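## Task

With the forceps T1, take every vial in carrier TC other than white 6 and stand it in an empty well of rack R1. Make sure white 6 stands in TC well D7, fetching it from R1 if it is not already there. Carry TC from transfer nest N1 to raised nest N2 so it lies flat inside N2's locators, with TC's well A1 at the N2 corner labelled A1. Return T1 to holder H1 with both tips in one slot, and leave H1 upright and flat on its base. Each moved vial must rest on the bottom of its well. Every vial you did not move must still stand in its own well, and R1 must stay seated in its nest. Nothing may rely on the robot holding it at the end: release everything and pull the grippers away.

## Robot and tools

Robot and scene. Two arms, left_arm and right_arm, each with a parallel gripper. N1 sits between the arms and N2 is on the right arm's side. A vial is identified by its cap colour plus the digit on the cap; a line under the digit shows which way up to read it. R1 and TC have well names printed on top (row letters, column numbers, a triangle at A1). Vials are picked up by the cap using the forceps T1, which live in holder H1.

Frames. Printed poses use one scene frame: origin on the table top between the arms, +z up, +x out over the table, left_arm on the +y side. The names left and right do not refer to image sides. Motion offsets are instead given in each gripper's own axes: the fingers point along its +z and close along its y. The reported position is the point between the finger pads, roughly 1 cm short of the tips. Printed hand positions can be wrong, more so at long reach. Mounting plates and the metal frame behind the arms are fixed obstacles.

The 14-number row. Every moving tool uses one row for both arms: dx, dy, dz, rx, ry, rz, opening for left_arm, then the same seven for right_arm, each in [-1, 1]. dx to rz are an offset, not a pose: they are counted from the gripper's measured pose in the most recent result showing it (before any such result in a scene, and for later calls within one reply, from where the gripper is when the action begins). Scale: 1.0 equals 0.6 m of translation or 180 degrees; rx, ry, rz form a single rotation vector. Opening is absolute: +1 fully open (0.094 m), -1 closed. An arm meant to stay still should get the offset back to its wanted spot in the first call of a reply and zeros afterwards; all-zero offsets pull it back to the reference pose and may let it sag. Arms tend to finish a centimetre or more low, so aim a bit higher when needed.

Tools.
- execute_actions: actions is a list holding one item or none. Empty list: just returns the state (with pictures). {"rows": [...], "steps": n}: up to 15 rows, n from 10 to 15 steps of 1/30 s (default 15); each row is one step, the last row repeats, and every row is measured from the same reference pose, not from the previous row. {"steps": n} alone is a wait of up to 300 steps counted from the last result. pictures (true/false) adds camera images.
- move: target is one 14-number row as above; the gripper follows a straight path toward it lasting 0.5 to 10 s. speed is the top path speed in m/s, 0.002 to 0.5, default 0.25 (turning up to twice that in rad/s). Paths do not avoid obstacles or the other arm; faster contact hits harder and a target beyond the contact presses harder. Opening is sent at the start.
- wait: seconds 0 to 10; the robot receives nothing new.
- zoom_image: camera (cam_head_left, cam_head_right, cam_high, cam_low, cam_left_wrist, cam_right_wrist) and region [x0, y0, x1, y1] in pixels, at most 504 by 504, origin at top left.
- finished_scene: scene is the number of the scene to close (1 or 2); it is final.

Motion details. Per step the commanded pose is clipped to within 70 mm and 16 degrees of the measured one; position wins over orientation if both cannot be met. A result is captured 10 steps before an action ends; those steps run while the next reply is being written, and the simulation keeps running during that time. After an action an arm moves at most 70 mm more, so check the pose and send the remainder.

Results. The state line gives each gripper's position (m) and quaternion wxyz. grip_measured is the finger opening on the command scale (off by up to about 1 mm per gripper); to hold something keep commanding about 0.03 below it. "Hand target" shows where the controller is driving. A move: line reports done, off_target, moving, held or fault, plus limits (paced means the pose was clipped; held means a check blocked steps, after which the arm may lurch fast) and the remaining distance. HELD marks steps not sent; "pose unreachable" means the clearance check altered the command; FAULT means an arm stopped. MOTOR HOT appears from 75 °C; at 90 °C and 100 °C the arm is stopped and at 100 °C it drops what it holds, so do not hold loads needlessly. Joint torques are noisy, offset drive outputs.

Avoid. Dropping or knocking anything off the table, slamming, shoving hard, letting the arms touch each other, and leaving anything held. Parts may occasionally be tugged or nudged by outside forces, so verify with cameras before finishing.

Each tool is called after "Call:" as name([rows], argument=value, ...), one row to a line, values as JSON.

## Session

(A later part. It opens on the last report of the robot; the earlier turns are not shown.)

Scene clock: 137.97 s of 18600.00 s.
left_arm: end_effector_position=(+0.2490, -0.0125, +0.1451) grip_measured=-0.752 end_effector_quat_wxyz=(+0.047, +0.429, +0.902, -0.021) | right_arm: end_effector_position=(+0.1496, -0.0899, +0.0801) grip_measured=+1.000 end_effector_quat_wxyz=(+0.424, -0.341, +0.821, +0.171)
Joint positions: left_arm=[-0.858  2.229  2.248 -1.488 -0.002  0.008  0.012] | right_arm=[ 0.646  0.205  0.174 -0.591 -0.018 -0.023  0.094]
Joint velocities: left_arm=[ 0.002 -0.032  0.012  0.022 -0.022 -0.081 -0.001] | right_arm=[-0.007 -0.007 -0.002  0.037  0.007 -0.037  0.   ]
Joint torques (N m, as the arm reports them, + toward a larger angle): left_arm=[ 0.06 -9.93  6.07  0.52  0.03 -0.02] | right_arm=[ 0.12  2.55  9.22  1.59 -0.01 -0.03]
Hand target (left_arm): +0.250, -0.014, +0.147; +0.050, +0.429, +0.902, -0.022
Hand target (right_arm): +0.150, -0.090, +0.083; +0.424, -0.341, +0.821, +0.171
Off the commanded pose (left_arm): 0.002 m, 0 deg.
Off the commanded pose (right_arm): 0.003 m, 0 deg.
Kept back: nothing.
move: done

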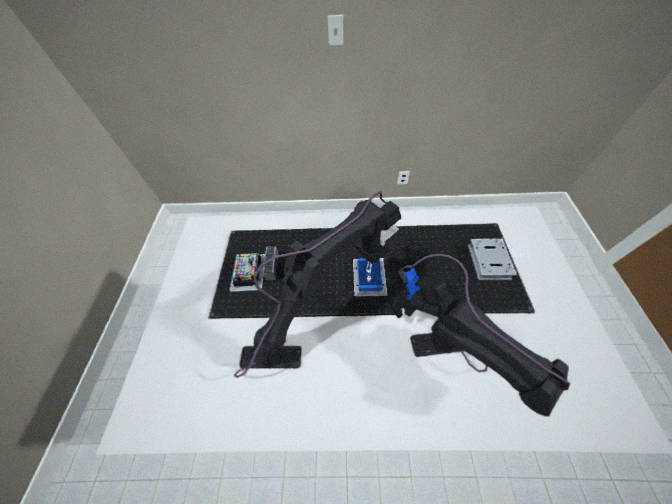

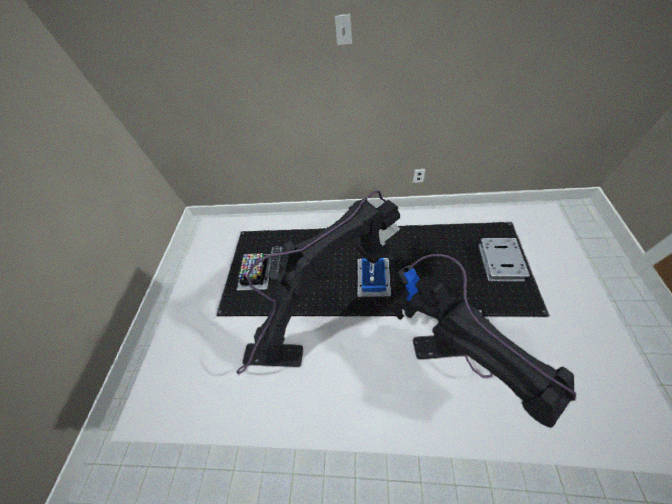

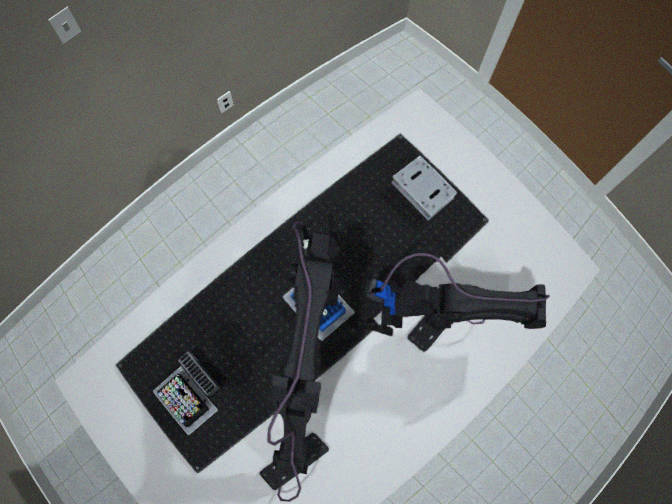

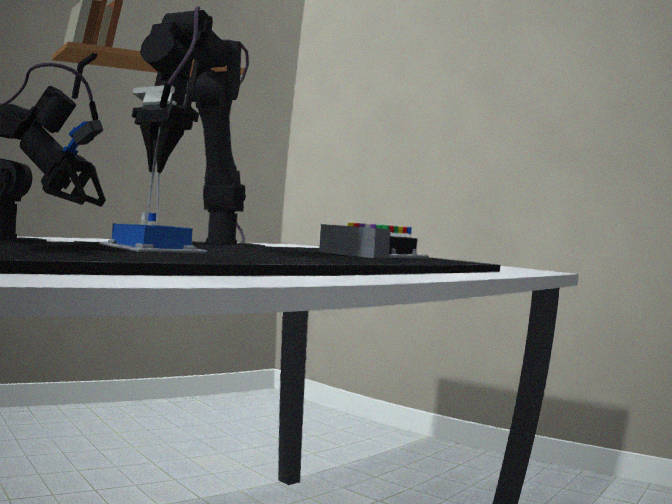

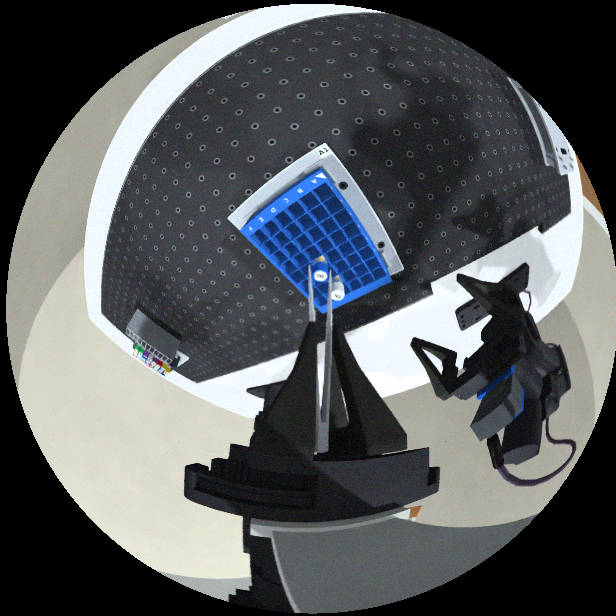

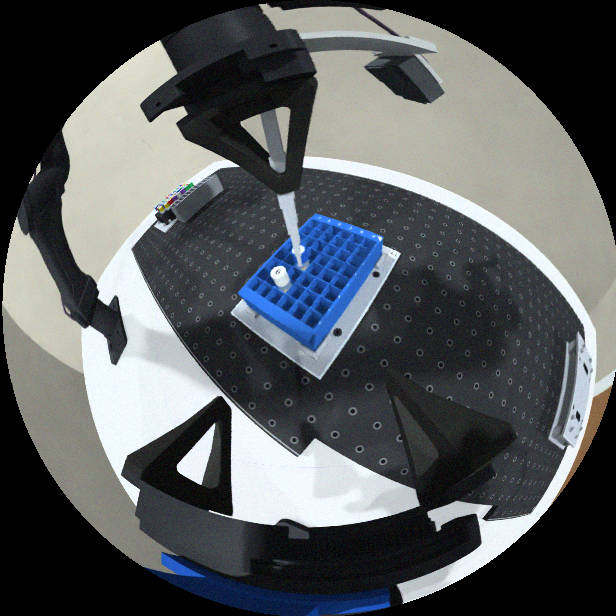

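Call:
execute_actions([
  {"rows": [[-0.0015,0,-0.006,0,-0.0036,0,-0.765,-0.004,0,-0.003,0,0,0,1],[-0.0015,0,-0.006,0,-0.0036,0,-0.78,-0.004,0,-0.003,0,0,0,1],[-0.0015,0,-0.006,0,-0.0036,0,-0.79,-0.004,0,-0.003,0,0,0,1],[-0.0015,0,-0.006,0,-0.0036,0,-0.80,-0.004,0,-0.003,0,0,0,1],[-0.0015,0,-0.006,0,-0.0036,0,-0.81,-0.004,0,-0.003,0,0,0,1],[-0.0015,0,-0.006,0,-0.0036,0,-0.82,-0.004,0,-0.003,0,0,0,1],[-0.0015,0,-0.006,0,-0.0036,0,-0.83,-0.004,0,-0.003,0,0,0,1],[-0.0015,0,-0.006,0,-0.0036,0,-0.84,-0.004,0,-0.003,0,0,0,1],[-0.0015,0,-0.006,0,-0.0036,0,-0.85,-0.004,0,-0.003,0,0,0,1]], "steps": 13},
])

Call:
wait(seconds=0)

Call:
zoom_image(camera="cam_left_wrist", region=[280, 220, 360, 300])

Call:
zoom_image(camera="cam_right_wrist", region=[240, 190, 340, 290])

Scene clock: 138.93 s of 18600.00 s.
left_arm: end_effector_position=(+0.2490, -0.0125, +0.1451) grip_measured=-0.783 end_effector_quat_wxyz=(+0.047, +0.429, +0.902, -0.021) | right_arm: end_effector_position=(+0.1496, -0.0899, +0.0801) grip_measured=+1.000 end_effector_quat_wxyz=(+0.424, -0.341, +0.821, +0.171)
Joint positions: left_arm=[-0.858  2.229  2.248 -1.488 -0.002  0.008  0.01 ] | right_arm=[ 0.646  0.205  0.174 -0.591 -0.018 -0.023  0.094]
Joint velocities: left_arm=[ 0.012 -0.007 -0.002 -0.037  0.007  0.11  -0.009] | right_arm=[ 0.002 -0.017 -0.002  0.051 -0.007  0.037  0.   ]
Joint torques (N m, as the arm reports them, + toward a larger angle): left_arm=[  0.02 -10.67   5.21   0.57   0.04  -0.02] | right_arm=[ 0.14  2.49  9.23  1.59  0.   -0.04]
Steps of this call (steps 1 to 26: nothing new was sent; steps 27 to 29: the first 3 steps of this action). Readings (end_effector_position):
27: left_arm (+0.2490, -0.0125, +0.1451) | right_arm (+0.1496, -0.0899, +0.0801)
28: left_arm (+0.2490, -0.0125, +0.1451) | right_arm (+0.1496, -0.0899, +0.0801)
29: the state above

Scene clock: 139.27 s of 18600.00 s.
left_arm: end_effector_position=(+0.2490, -0.0125, +0.1451) grip_measured=-0.840 end_effector_quat_wxyz=(+0.047, +0.429, +0.902, -0.021) | right_arm: end_effector_position=(+0.1496, -0.0899, +0.0801) grip_measured=+1.000 end_effector_quat_wxyz=(+0.424, -0.341, +0.821, +0.171)
Joint positions: left_arm=[-0.858  2.229  2.248 -1.488 -0.002  0.008  0.008] | right_arm=[ 0.646  0.205  0.174 -0.591 -0.018 -0.023  0.094]
Joint velocities: left_arm=[ 0.007  0.002 -0.012 -0.037 -0.051 -0.081 -0.   ] | right_arm=[-0.017 -0.012 -0.017 -0.022 -0.022  0.037  0.   ]
Joint torques (N m, as the arm reports them, + toward a larger angle): left_arm=[  0.02 -10.7    5.26   0.57   0.02  -0.02] | right_arm=[ 0.13  2.6   9.23  1.59 -0.01 -0.03]
Hand target (left_arm): +0.249, -0.013, +0.149; +0.052, +0.429, +0.902, -0.023
Hand target (right_arm): +0.150, -0.090, +0.083; +0.424, -0.341, +0.821, +0.171
Off the commanded pose (left_arm): 0.004 m, 1 deg.
Off the commanded pose (right_arm): 0.003 m, 0 deg.
Kept back: nothing.
Steps of this call (steps 1 to 10: the last 10 steps of your previous action). Readings (end_effector_position):
1: left_arm (+0.2490, -0.0125, +0.1451) | right_arm (+0.1496, -0.0899, +0.0801)
2: left_arm (+0.2490, -0.0125, +0.1451) | right_arm (+0.1496, -0.0899, +0.0801)
4: left_arm (+0.2490, -0.0125, +0.1451) | right_arm (+0.1496, -0.0899, +0.0801)
8: left_arm (+0.2490, -0.0125, +0.1451) | right_arm (+0.1496, -0.0899, +0.0801)
10: the state above

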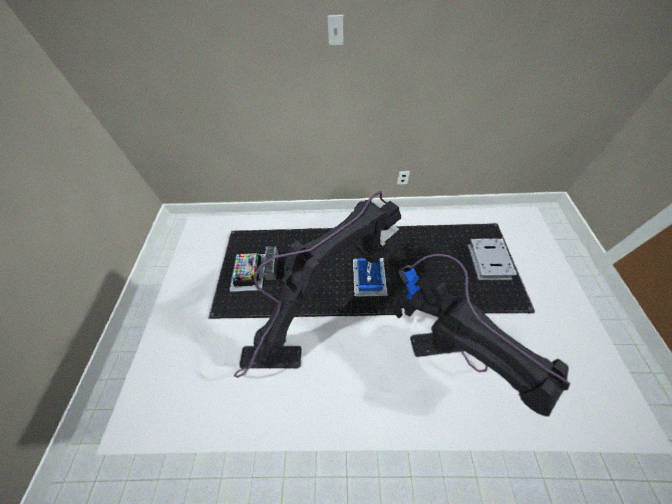

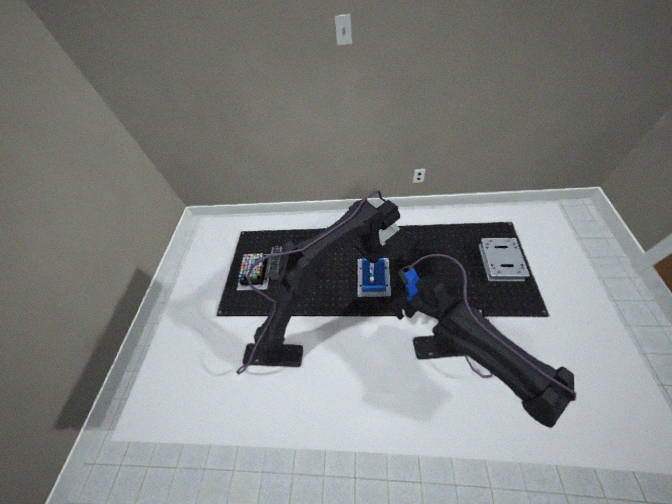

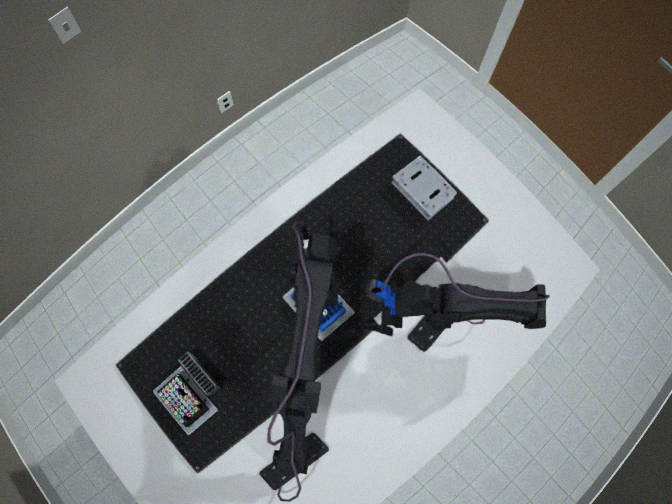

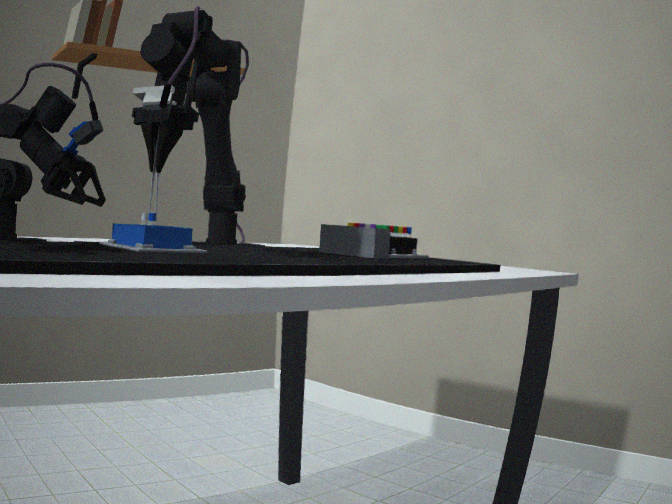

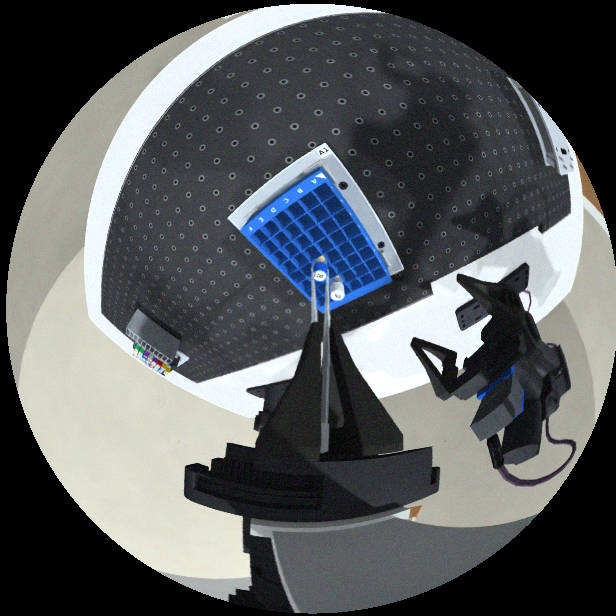

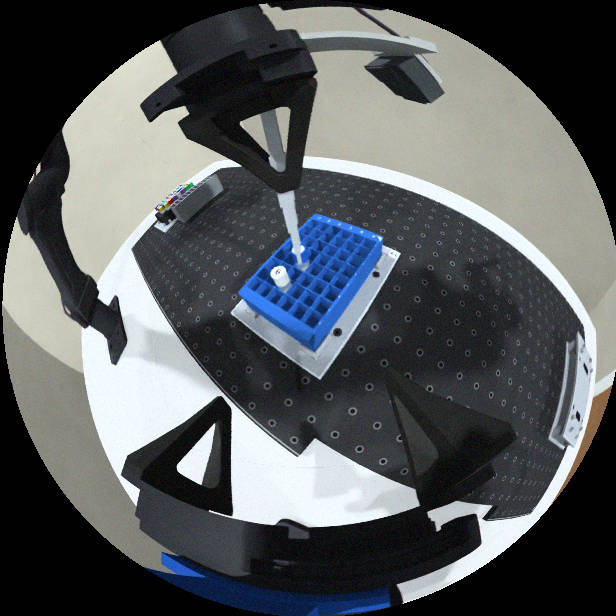

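Region (280, 220, 360, 300) of cam_left_wrist's 616x616 image, scaled by 6.300, with more detail than that image has.

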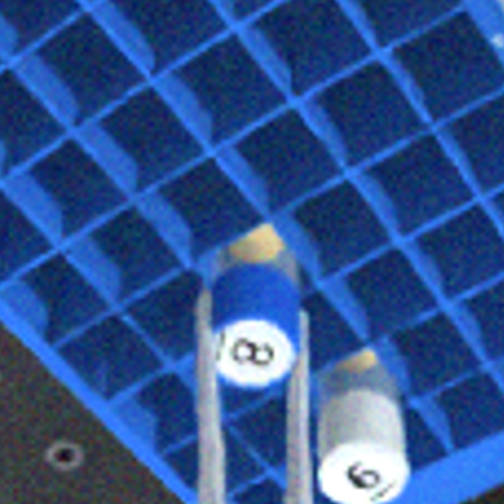

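Region (240, 190, 340, 290) of cam_right_wrist's 616x616 image, scaled by 5.040, with more detail than that image has.

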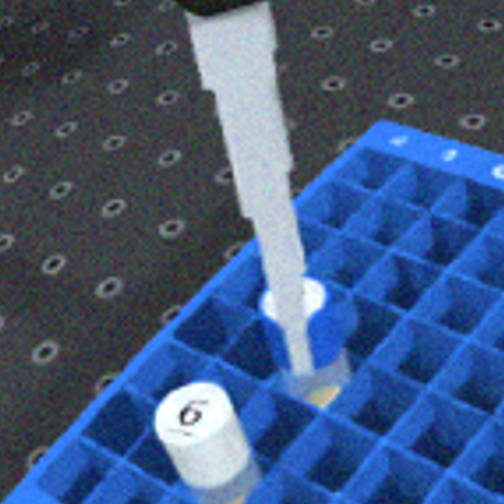

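Call:
execute_actions([
  {"rows": [[0.0042,0,-0.0186,0,-0.0036,0,-0.85,-0.004,0,-0.003,0,0,0,1],[0.0044,0,-0.0204,0,-0.0042,0,-0.85,-0.004,0,-0.003,0,0,0,1],[0.0046,0,-0.0222,0,-0.0048,0,-0.85,-0.004,0,-0.003,0,0,0,1],[0.0048,0,-0.0240,0,-0.0054,0,-0.85,-0.004,0,-0.003,0,0,0,1],[0.0050,0,-0.0258,0,-0.0060,0,-0.85,-0.004,0,-0.003,0,0,0,1],[0.0053,0,-0.0276,0,-0.0066,0,-0.85,-0.004,0,-0.003,0,0,0,1],[0.0055,0,-0.0293,0,-0.0072,0,-0.85,-0.004,0,-0.003,0,0,0,1],[0.0057,0,-0.0311,0,-0.0079,0,-0.85,-0.004,0,-0.003,0,0,0,1],[0.0060,0,-0.0329,0,-0.0085,0,-0.85,-0.004,0,-0.003,0,0,0,1],[0.0062,0,-0.0347,0,-0.0091,0,-0.85,-0.004,0,-0.003,0,0,0,1],[0.0065,0,-0.0365,0,-0.0097,0,-0.85,-0.004,0,-0.003,0,0,0,1],[0.0067,0,-0.0383,0,-0.0103,0,-0.85,-0.004,0,-0.003,0,0,0,1],[0.0070,0,-0.0401,0,-0.0109,0,-0.85,-0.004,0,-0.003,0,0,0,1],[0.0072,0,-0.0419,0,-0.0115,0,-0.85,-0.004,0,-0.003,0,0,0,1],[0.0075,0,-0.0437,0,-0.0121,0,-0.85,-0.004,0,-0.003,0,0,0,1]], "steps": 15},
])

Call:
wait(seconds=0.2)

Call:
zoom_image(camera="cam_right_wrist", region=[240, 190, 340, 290])

Scene clock: 141.37 s of 18600.00 s.
left_arm: end_effector_position=(+0.2487, -0.0121, +0.1451) grip_measured=-0.840 end_effector_quat_wxyz=(+0.046, +0.429, +0.902, -0.020) | right_arm: end_effector_position=(+0.1496, -0.0899, +0.0801) grip_measured=+1.000 end_effector_quat_wxyz=(+0.424, -0.341, +0.821, +0.171)
Joint positions: left_arm=[-0.858  2.229  2.248 -1.49  -0.002  0.008  0.008] | right_arm=[ 0.646  0.205  0.174 -0.591 -0.018 -0.023  0.094]
Joint velocities: left_arm=[-0.012 -0.012 -0.012  0.022  0.022  0.051 -0.001] | right_arm=[-0.022 -0.012 -0.007  0.007 -0.007  0.051  0.   ]
Joint torques (N m, as the arm reports them, + toward a larger angle): left_arm=[  0.07 -12.38   5.77   0.35   0.02  -0.01] | right_arm=[ 0.08  2.52  9.24  1.59 -0.01 -0.04]
Steps of this call (steps 1 to 58: nothing new was sent; steps 59 to 63: the first 5 steps of this action). Readings (end_effector_position):
59: left_arm (+0.2490, -0.0125, +0.1451) | right_arm (+0.1496, -0.0899, +0.0801)
60: left_arm (+0.2489, -0.0123, +0.1451) | right_arm (+0.1496, -0.0899, +0.0801)
62: left_arm (+0.2487, -0.0122, +0.1451) | right_arm (+0.1496, -0.0899, +0.0801)
63: the state above

Scene clock: 141.90 s of 18600.00 s.
left_arm: end_effector_position=(+0.2466, -0.0096, +0.1595) grip_measured=-0.840 end_effector_quat_wxyz=(+0.058, +0.429, +0.901, -0.026) | right_arm: end_effector_position=(+0.1496, -0.0899, +0.0801) grip_measured=+1.000 end_effector_quat_wxyz=(+0.424, -0.341, +0.821, +0.171)
Joint positions: left_arm=[-0.858  2.194  2.248 -1.498 -0.002  0.008  0.008] | right_arm=[ 0.646  0.205  0.174 -0.591 -0.018 -0.023  0.094]
Joint velocities: left_arm=[-0.007 -0.007 -0.002  0.095  0.007 -0.037 -0.001] | right_arm=[-0.007 -0.012 -0.002  0.007 -0.022 -0.007  0.   ]
Joint torques (N m, as the arm reports them, + toward a larger angle): left_arm=[  0.13 -11.43   5.88   0.43   0.01   0.  ] | right_arm=[ 0.12  2.49  9.26  1.6   0.   -0.02]
Hand target (left_arm): +0.245, -0.007, +0.170; +0.064, +0.428, +0.901, -0.029
Hand target (right_arm): +0.150, -0.090, +0.083; +0.424, -0.341, +0.821, +0.171
Off the commanded pose (left_arm): 0.012 m, 1 deg.
Off the commanded pose (right_arm): 0.003 m, 0 deg.
Kept back: nothing.
Steps of this call (steps 1 to 10: the last 10 steps of your previous action; steps 11 to 16: nothing new was sent). Readings (end_effector_position):
1: left_arm (+0.2487, -0.0121, +0.1454) | right_arm (+0.1496, -0.0899, +0.0801)
2: left_arm (+0.2486, -0.0120, +0.1459) | right_arm (+0.1496, -0.0899, +0.0801)
4: left_arm (+0.2484, -0.0118, +0.1478) | right_arm (+0.1496, -0.0899, +0.0801)
8: left_arm (+0.2476, -0.0108, +0.1538) | right_arm (+0.1496, -0.0899, +0.0801)
16: the state above

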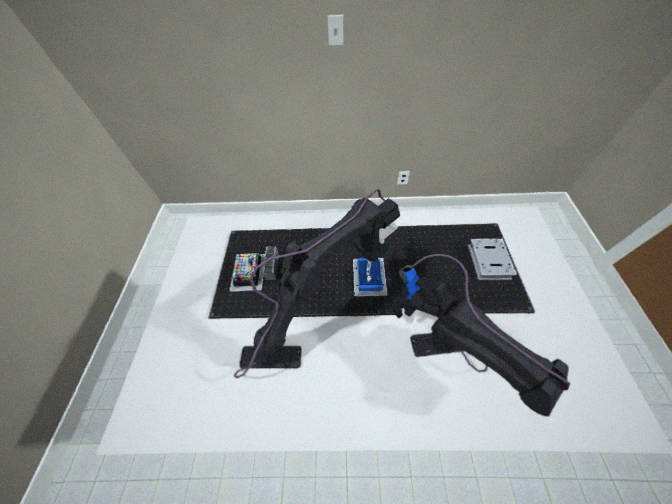

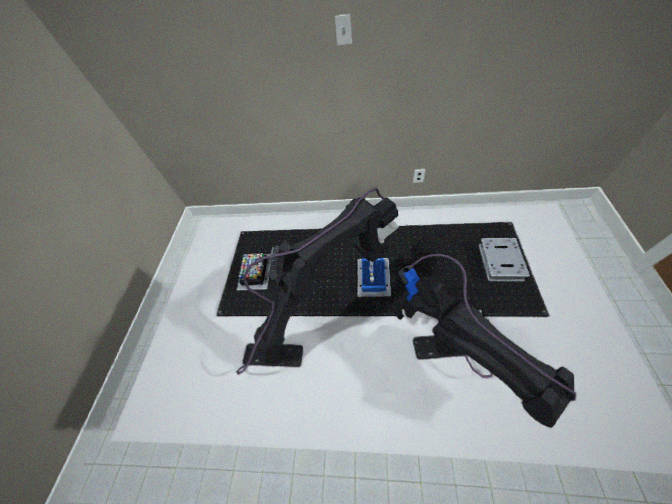

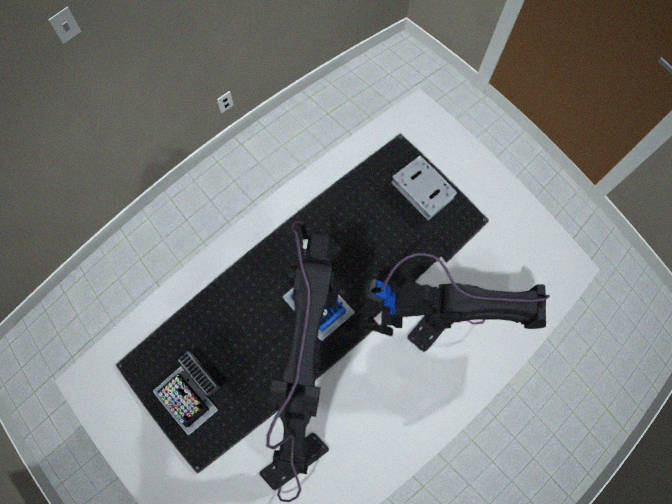

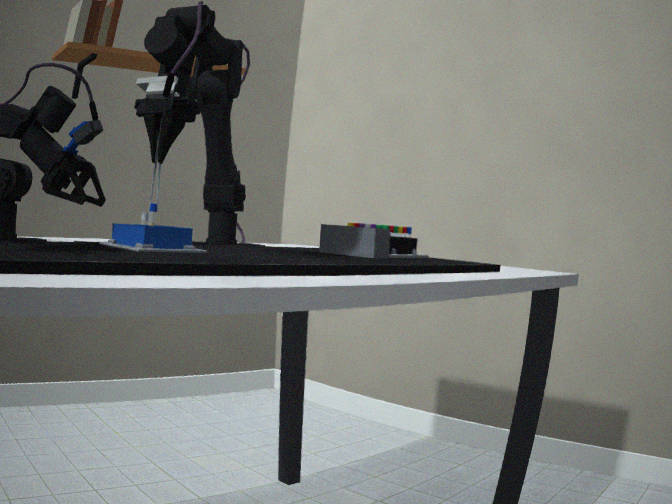

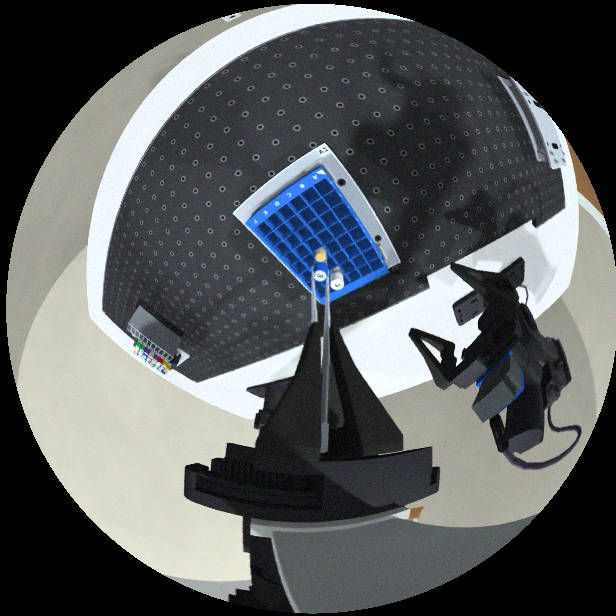

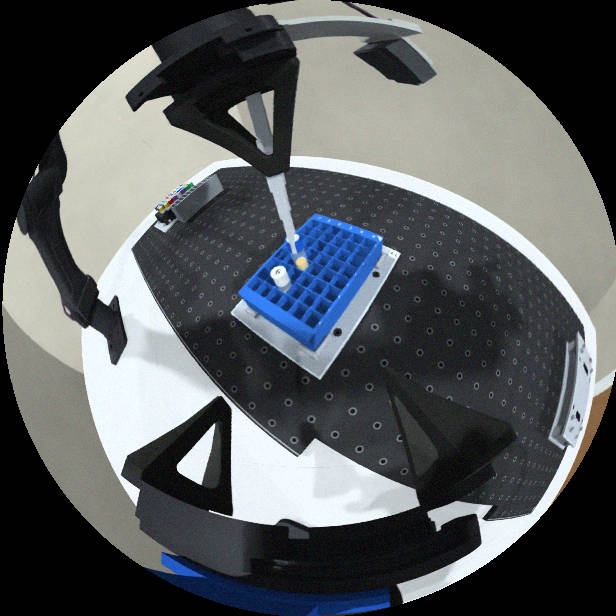

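Region (240, 190, 340, 290) of cam_right_wrist's 616x616 image, scaled by 5.040, with more detail than that image has.

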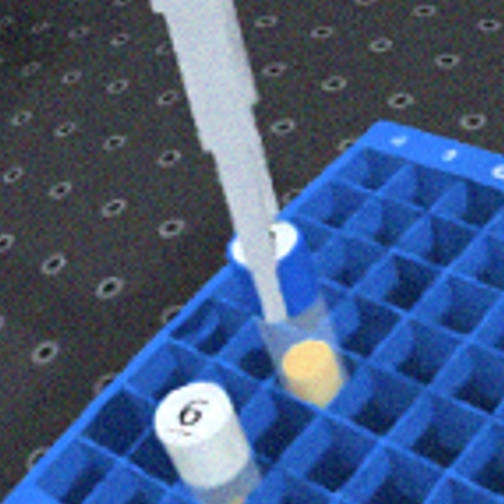

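Call:
execute_actions([
  {"rows": [[0.0028,0,-0.0197,0,-0.0054,0,-0.85,-0.004,0,-0.003,0,0,0,1],[0.0031,0,-0.0223,0,-0.0064,0,-0.85,-0.004,0,-0.003,0,0,0,1],[0.0034,0,-0.0250,0,-0.0073,0,-0.85,-0.004,0,-0.003,0,0,0,1],[0.0037,0,-0.0276,0,-0.0083,0,-0.85,-0.004,0,-0.003,0,0,0,1],[0.0040,0,-0.0303,0,-0.0092,0,-0.85,-0.004,0,-0.003,0,0,0,1],[0.0043,0,-0.0329,0,-0.0102,0,-0.85,-0.004,0,-0.003,0,0,0,1],[0.0047,0,-0.0355,0,-0.0112,0,-0.85,-0.004,0,-0.003,0,0,0,1],[0.0050,0,-0.0382,0,-0.0121,0,-0.85,-0.004,0,-0.003,0,0,0,1],[0.0054,0,-0.0408,0,-0.0131,0,-0.85,-0.004,0,-0.003,0,0,0,1],[0.0058,0,-0.0435,0,-0.0140,0,-0.85,-0.004,0,-0.003,0,0,0,1],[0.0062,0,-0.0461,0,-0.0150,0,-0.85,-0.004,0,-0.003,0,0,0,1],[0.0066,0,-0.0487,0,-0.0160,0,-0.85,-0.004,0,-0.003,0,0,0,1],[0.0070,0,-0.0514,0,-0.0169,0,-0.85,-0.004,0,-0.003,0,0,0,1],[0.0074,0,-0.0540,0,-0.0179,0,-0.85,-0.004,0,-0.003,0,0,0,1],[0.0078,0,-0.0566,0,-0.0188,0,-0.85,-0.004,0,-0.003,0,0,0,1]], "steps": 15},
])

Call:
wait(seconds=0.2)

Call:
zoom_image(camera="cam_right_wrist", region=[240, 180, 340, 280])

Call:
zoom_image(camera="cam_left_wrist", region=[280, 220, 360, 300])

Scene clock: 143.27 s of 18600.00 s.
left_arm: end_effector_position=(+0.2466, -0.0096, +0.1604) grip_measured=-0.840 end_effector_quat_wxyz=(+0.059, +0.429, +0.901, -0.026) | right_arm: end_effector_position=(+0.1496, -0.0899, +0.0801) grip_measured=+1.000 end_effector_quat_wxyz=(+0.424, -0.341, +0.821, +0.171)
Joint positions: left_arm=[-0.858  2.193  2.248 -1.498 -0.002  0.008  0.008] | right_arm=[ 0.646  0.205  0.174 -0.591 -0.018 -0.023  0.094]
Joint velocities: left_arm=[ 0.002 -0.032 -0.007 -0.051  0.066 -0.022  0.   ] | right_arm=[-0.002  0.002 -0.017 -0.095 -0.081 -0.037  0.   ]
Joint torques (N m, as the arm reports them, + toward a larger angle): left_arm=[  0.03 -12.32   5.6    0.44   0.02  -0.02] | right_arm=[ 0.08  2.5   9.27  1.58  0.01 -0.03]
Steps of this call (steps 1 to 36: nothing new was sent; steps 37 to 41: the first 5 steps of this action). Readings (end_effector_position):
37: left_arm (+0.2466, -0.0096, +0.1595) | right_arm (+0.1496, -0.0899, +0.0801)
38: left_arm (+0.2466, -0.0096, +0.1595) | right_arm (+0.1496, -0.0899, +0.0801)
40: left_arm (+0.2466, -0.0096, +0.1599) | right_arm (+0.1496, -0.0899, +0.0801)
41: the state above

Scene clock: 143.80 s of 18600.00 s.
left_arm: end_effector_position=(+0.2435, -0.0059, +0.1827) grip_measured=-0.840 end_effector_quat_wxyz=(+0.079, +0.428, +0.900, -0.036) | right_arm: end_effector_position=(+0.1496, -0.0899, +0.0801) grip_measured=+1.000 end_effector_quat_wxyz=(+0.424, -0.341, +0.821, +0.171)
Joint positions: left_arm=[-0.858  2.139  2.248 -1.506 -0.002  0.008  0.008] | right_arm=[ 0.646  0.205  0.174 -0.591 -0.018 -0.023  0.094]
Joint velocities: left_arm=[ 0.007 -0.007 -0.007  0.037  0.022  0.051 -0.001] | right_arm=[ 0.017 -0.002  0.007 -0.125 -0.081 -0.022  0.   ]
Joint torques (N m, as the arm reports them, + toward a larger angle): left_arm=[  0.06 -10.88   5.58   0.53   0.01  -0.03] | right_arm=[ 0.08  2.48  9.19  1.6  -0.01 -0.06]
Hand target (left_arm): +0.241, -0.003, +0.192; +0.085, +0.427, +0.899, -0.038
Hand target (right_arm): +0.150, -0.090, +0.083; +0.424, -0.341, +0.821, +0.171
Off the commanded pose (left_arm): 0.011 m, 1 deg.
Off the commanded pose (right_arm): 0.003 m, 0 deg.
Kept back: nothing.
Steps of this call (steps 1 to 10: the last 10 steps of your previous action; steps 11 to 16: nothing new was sent). Readings (end_effector_position):
1: left_arm (+0.2465, -0.0095, +0.1615) | right_arm (+0.1496, -0.0899, +0.0801)
2: left_arm (+0.2463, -0.0093, +0.1629) | right_arm (+0.1496, -0.0899, +0.0801)
4: left_arm (+0.2460, -0.0089, +0.1668) | right_arm (+0.1496, -0.0899, +0.0801)
8: left_arm (+0.2449, -0.0075, +0.1755) | right_arm (+0.1496, -0.0899, +0.0801)
16: the state above

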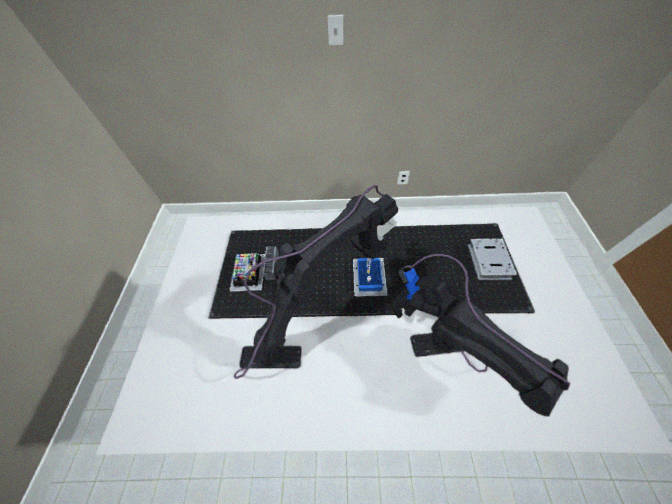

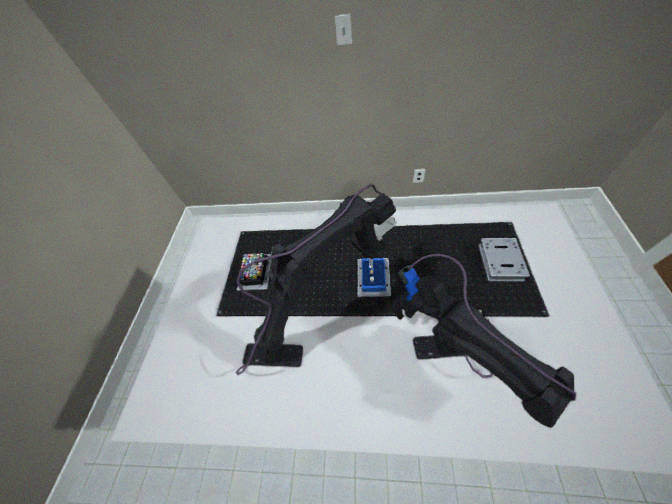

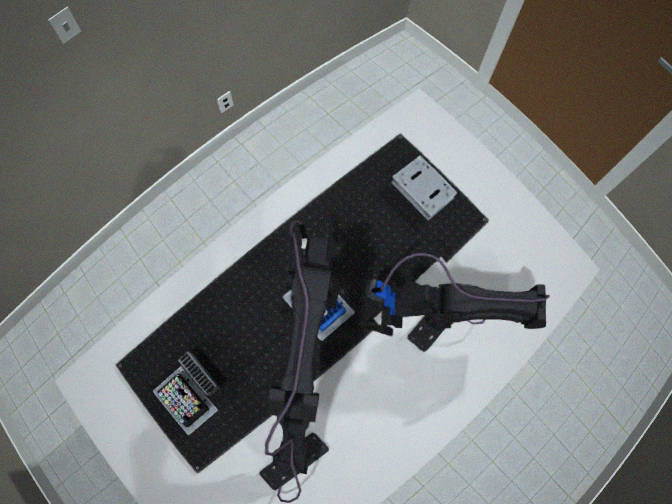

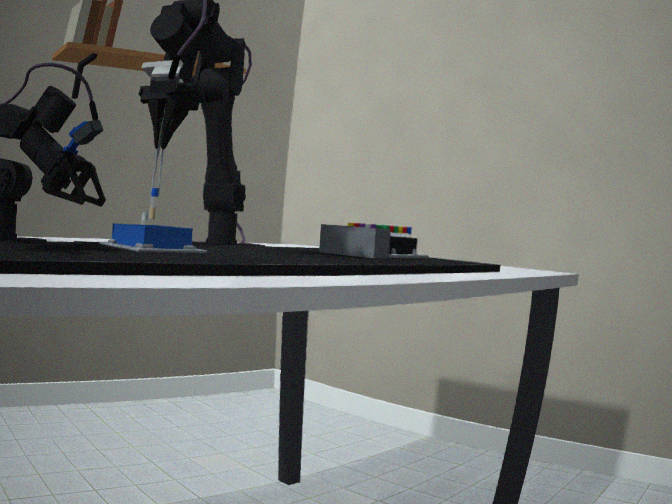

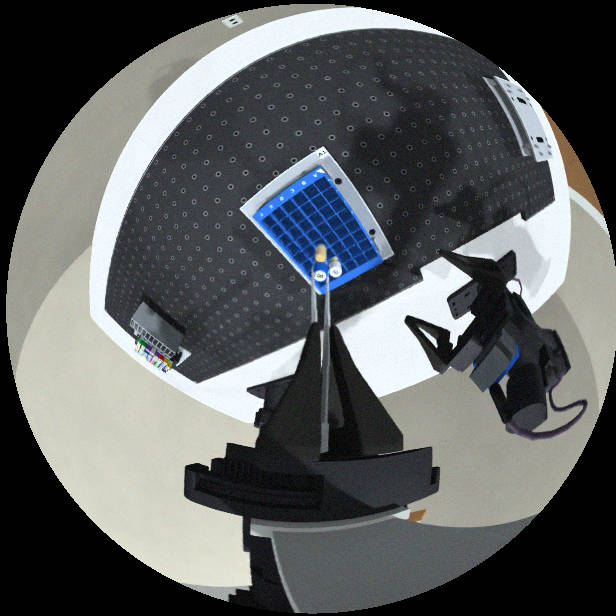

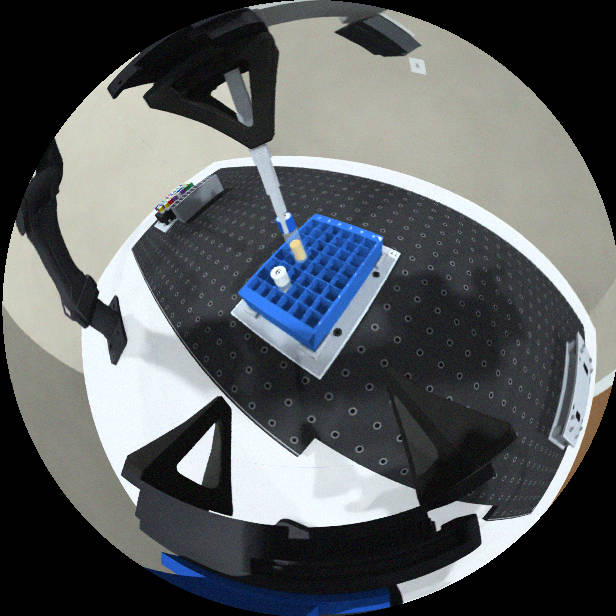

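Region (240, 180, 340, 280) of cam_right_wrist's 616x616 image, scaled by 5.040, with more detail than that image has.

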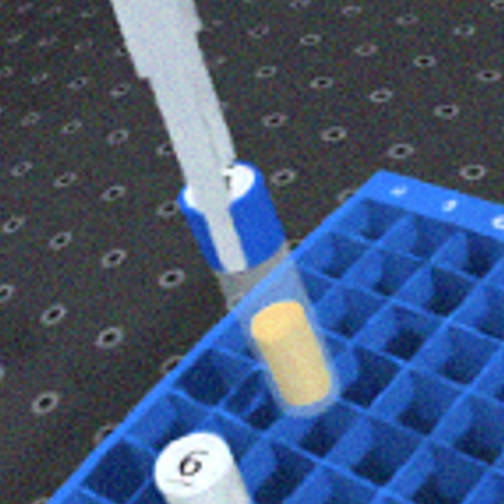

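Region (280, 220, 360, 300) of cam_left_wrist's 616x616 image, scaled by 6.300, with more detail than that image has.

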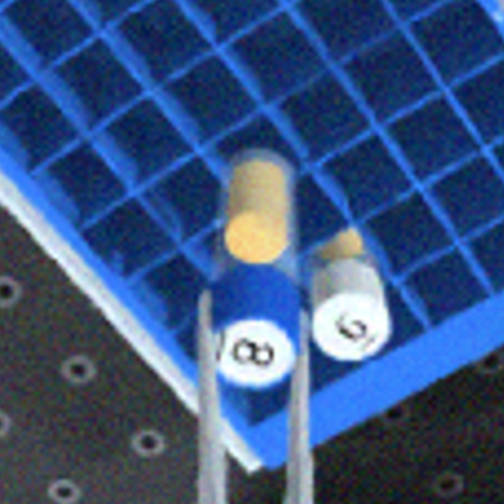

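Call:
move(target=[0.550,0.4327,-0.1423,-0.079,0.0029,-0.531,-0.85,-0.205,-0.030,0.116,0.116,0.287,0.231,1], speed=0.3)

Scene clock: 153.30 s of 18600.00 s.
left_arm: end_effector_position=(+0.2224, +0.4177, +0.2036) grip_measured=-0.840 end_effector_quat_wxyz=(+0.064, -0.382, +0.922, +0.020) | right_arm: end_effector_position=(+0.2449, -0.0138, +0.1485) grip_measured=+1.000 end_effector_quat_wxyz=(+0.008, -0.011, +1.000, -0.001)
Joint positions: left_arm=[ 0.293  1.5    1.532 -1.48  -0.056 -0.513  0.008] | right_arm=[ 0.632  1.793  1.635 -1.403  0.011  0.719  0.094]
Joint velocities: left_arm=[ 0.007  0.002 -0.007  0.007 -0.022  0.066 -0.002] | right_arm=[-0.007 -0.012 -0.002 -0.051  0.066 -0.022  0.   ]
Joint torques (N m, as the arm reports them, + toward a larger angle): left_arm=[ 0.39 -4.08  7.55  0.43 -0.15 -0.09] | right_arm=[-0.9  -8.62  8.88  0.2  -0.04  0.01]
Hand target (left_arm): +0.223, +0.421, +0.210; +0.068, -0.388, +0.919, +0.025
Hand target (right_arm): +0.248, -0.015, +0.149; +0.003, -0.002, +1.000, -0.002
Off the commanded pose (left_arm): 0.011 m, 1 deg.
Off the commanded pose (right_arm): 0.012 m, 2 deg.
Kept back: nothing.
After step 90, 3.03 s passed at rest.
move: off_target (left_arm, right_arm)

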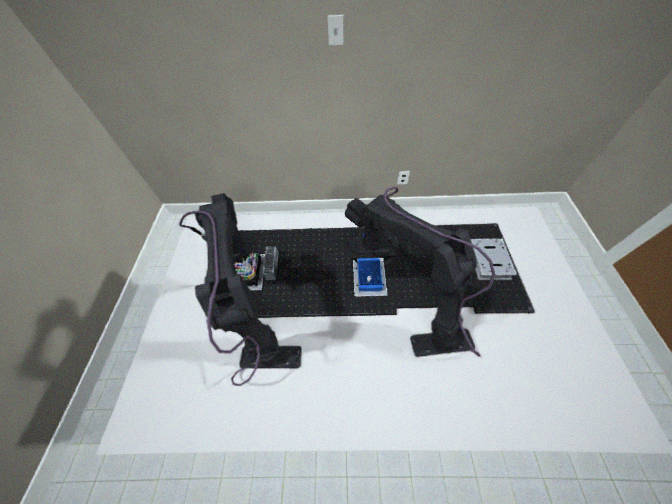

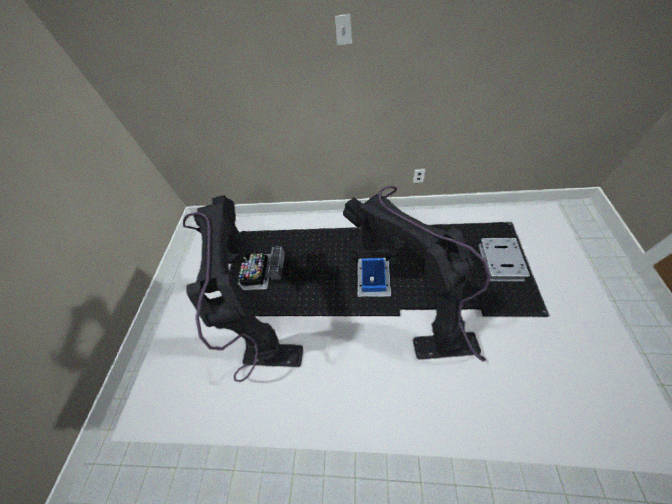

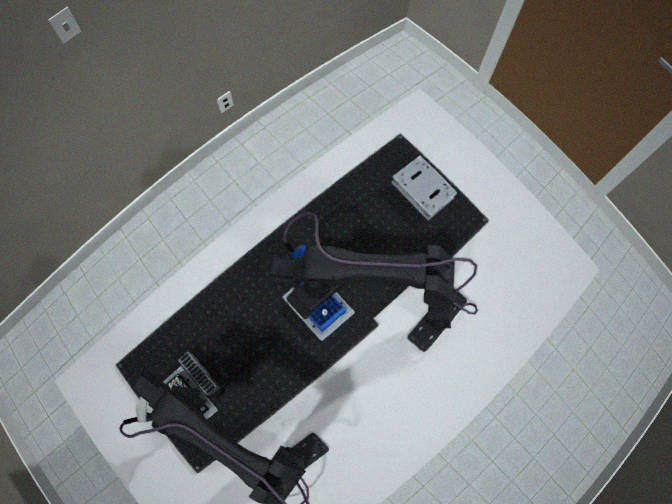

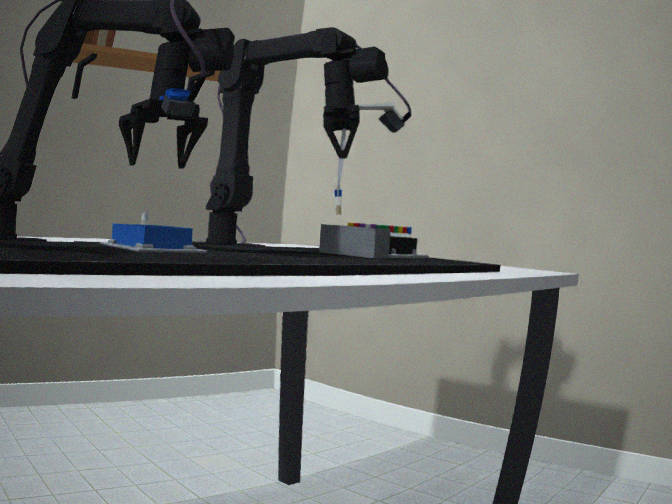

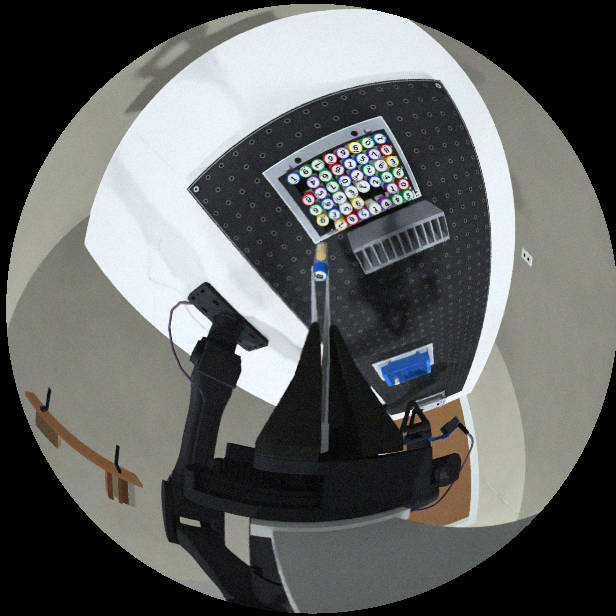

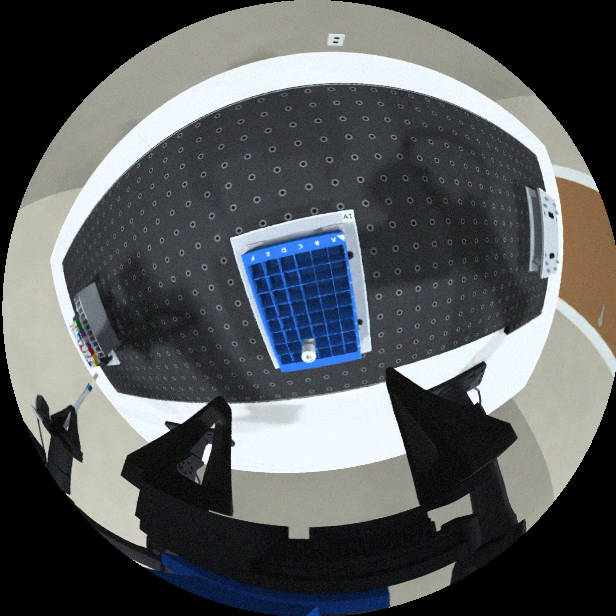

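Call:
zoom_image(camera="cam_left_wrist", region=[270, 170, 390, 290])

Call:
zoom_image(camera="cam_head_right", region=[220, 235, 300, 300])

Region (270, 170, 390, 290) of cam_left_wrist's 616x616 image, scaled by 4.200, with more detail than that image has.

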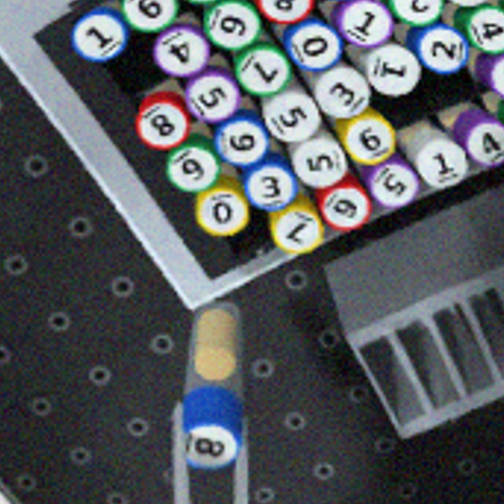

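Region (220, 235, 300, 300) of cam_head_right's 672x504 image, scaled by 6.300, with more detail than that image has; it fills the top 410 rows of this view, and the rest is white.

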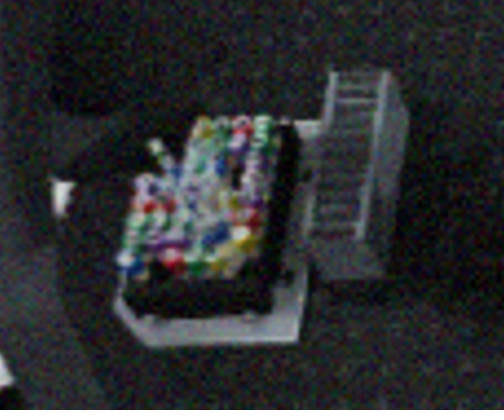

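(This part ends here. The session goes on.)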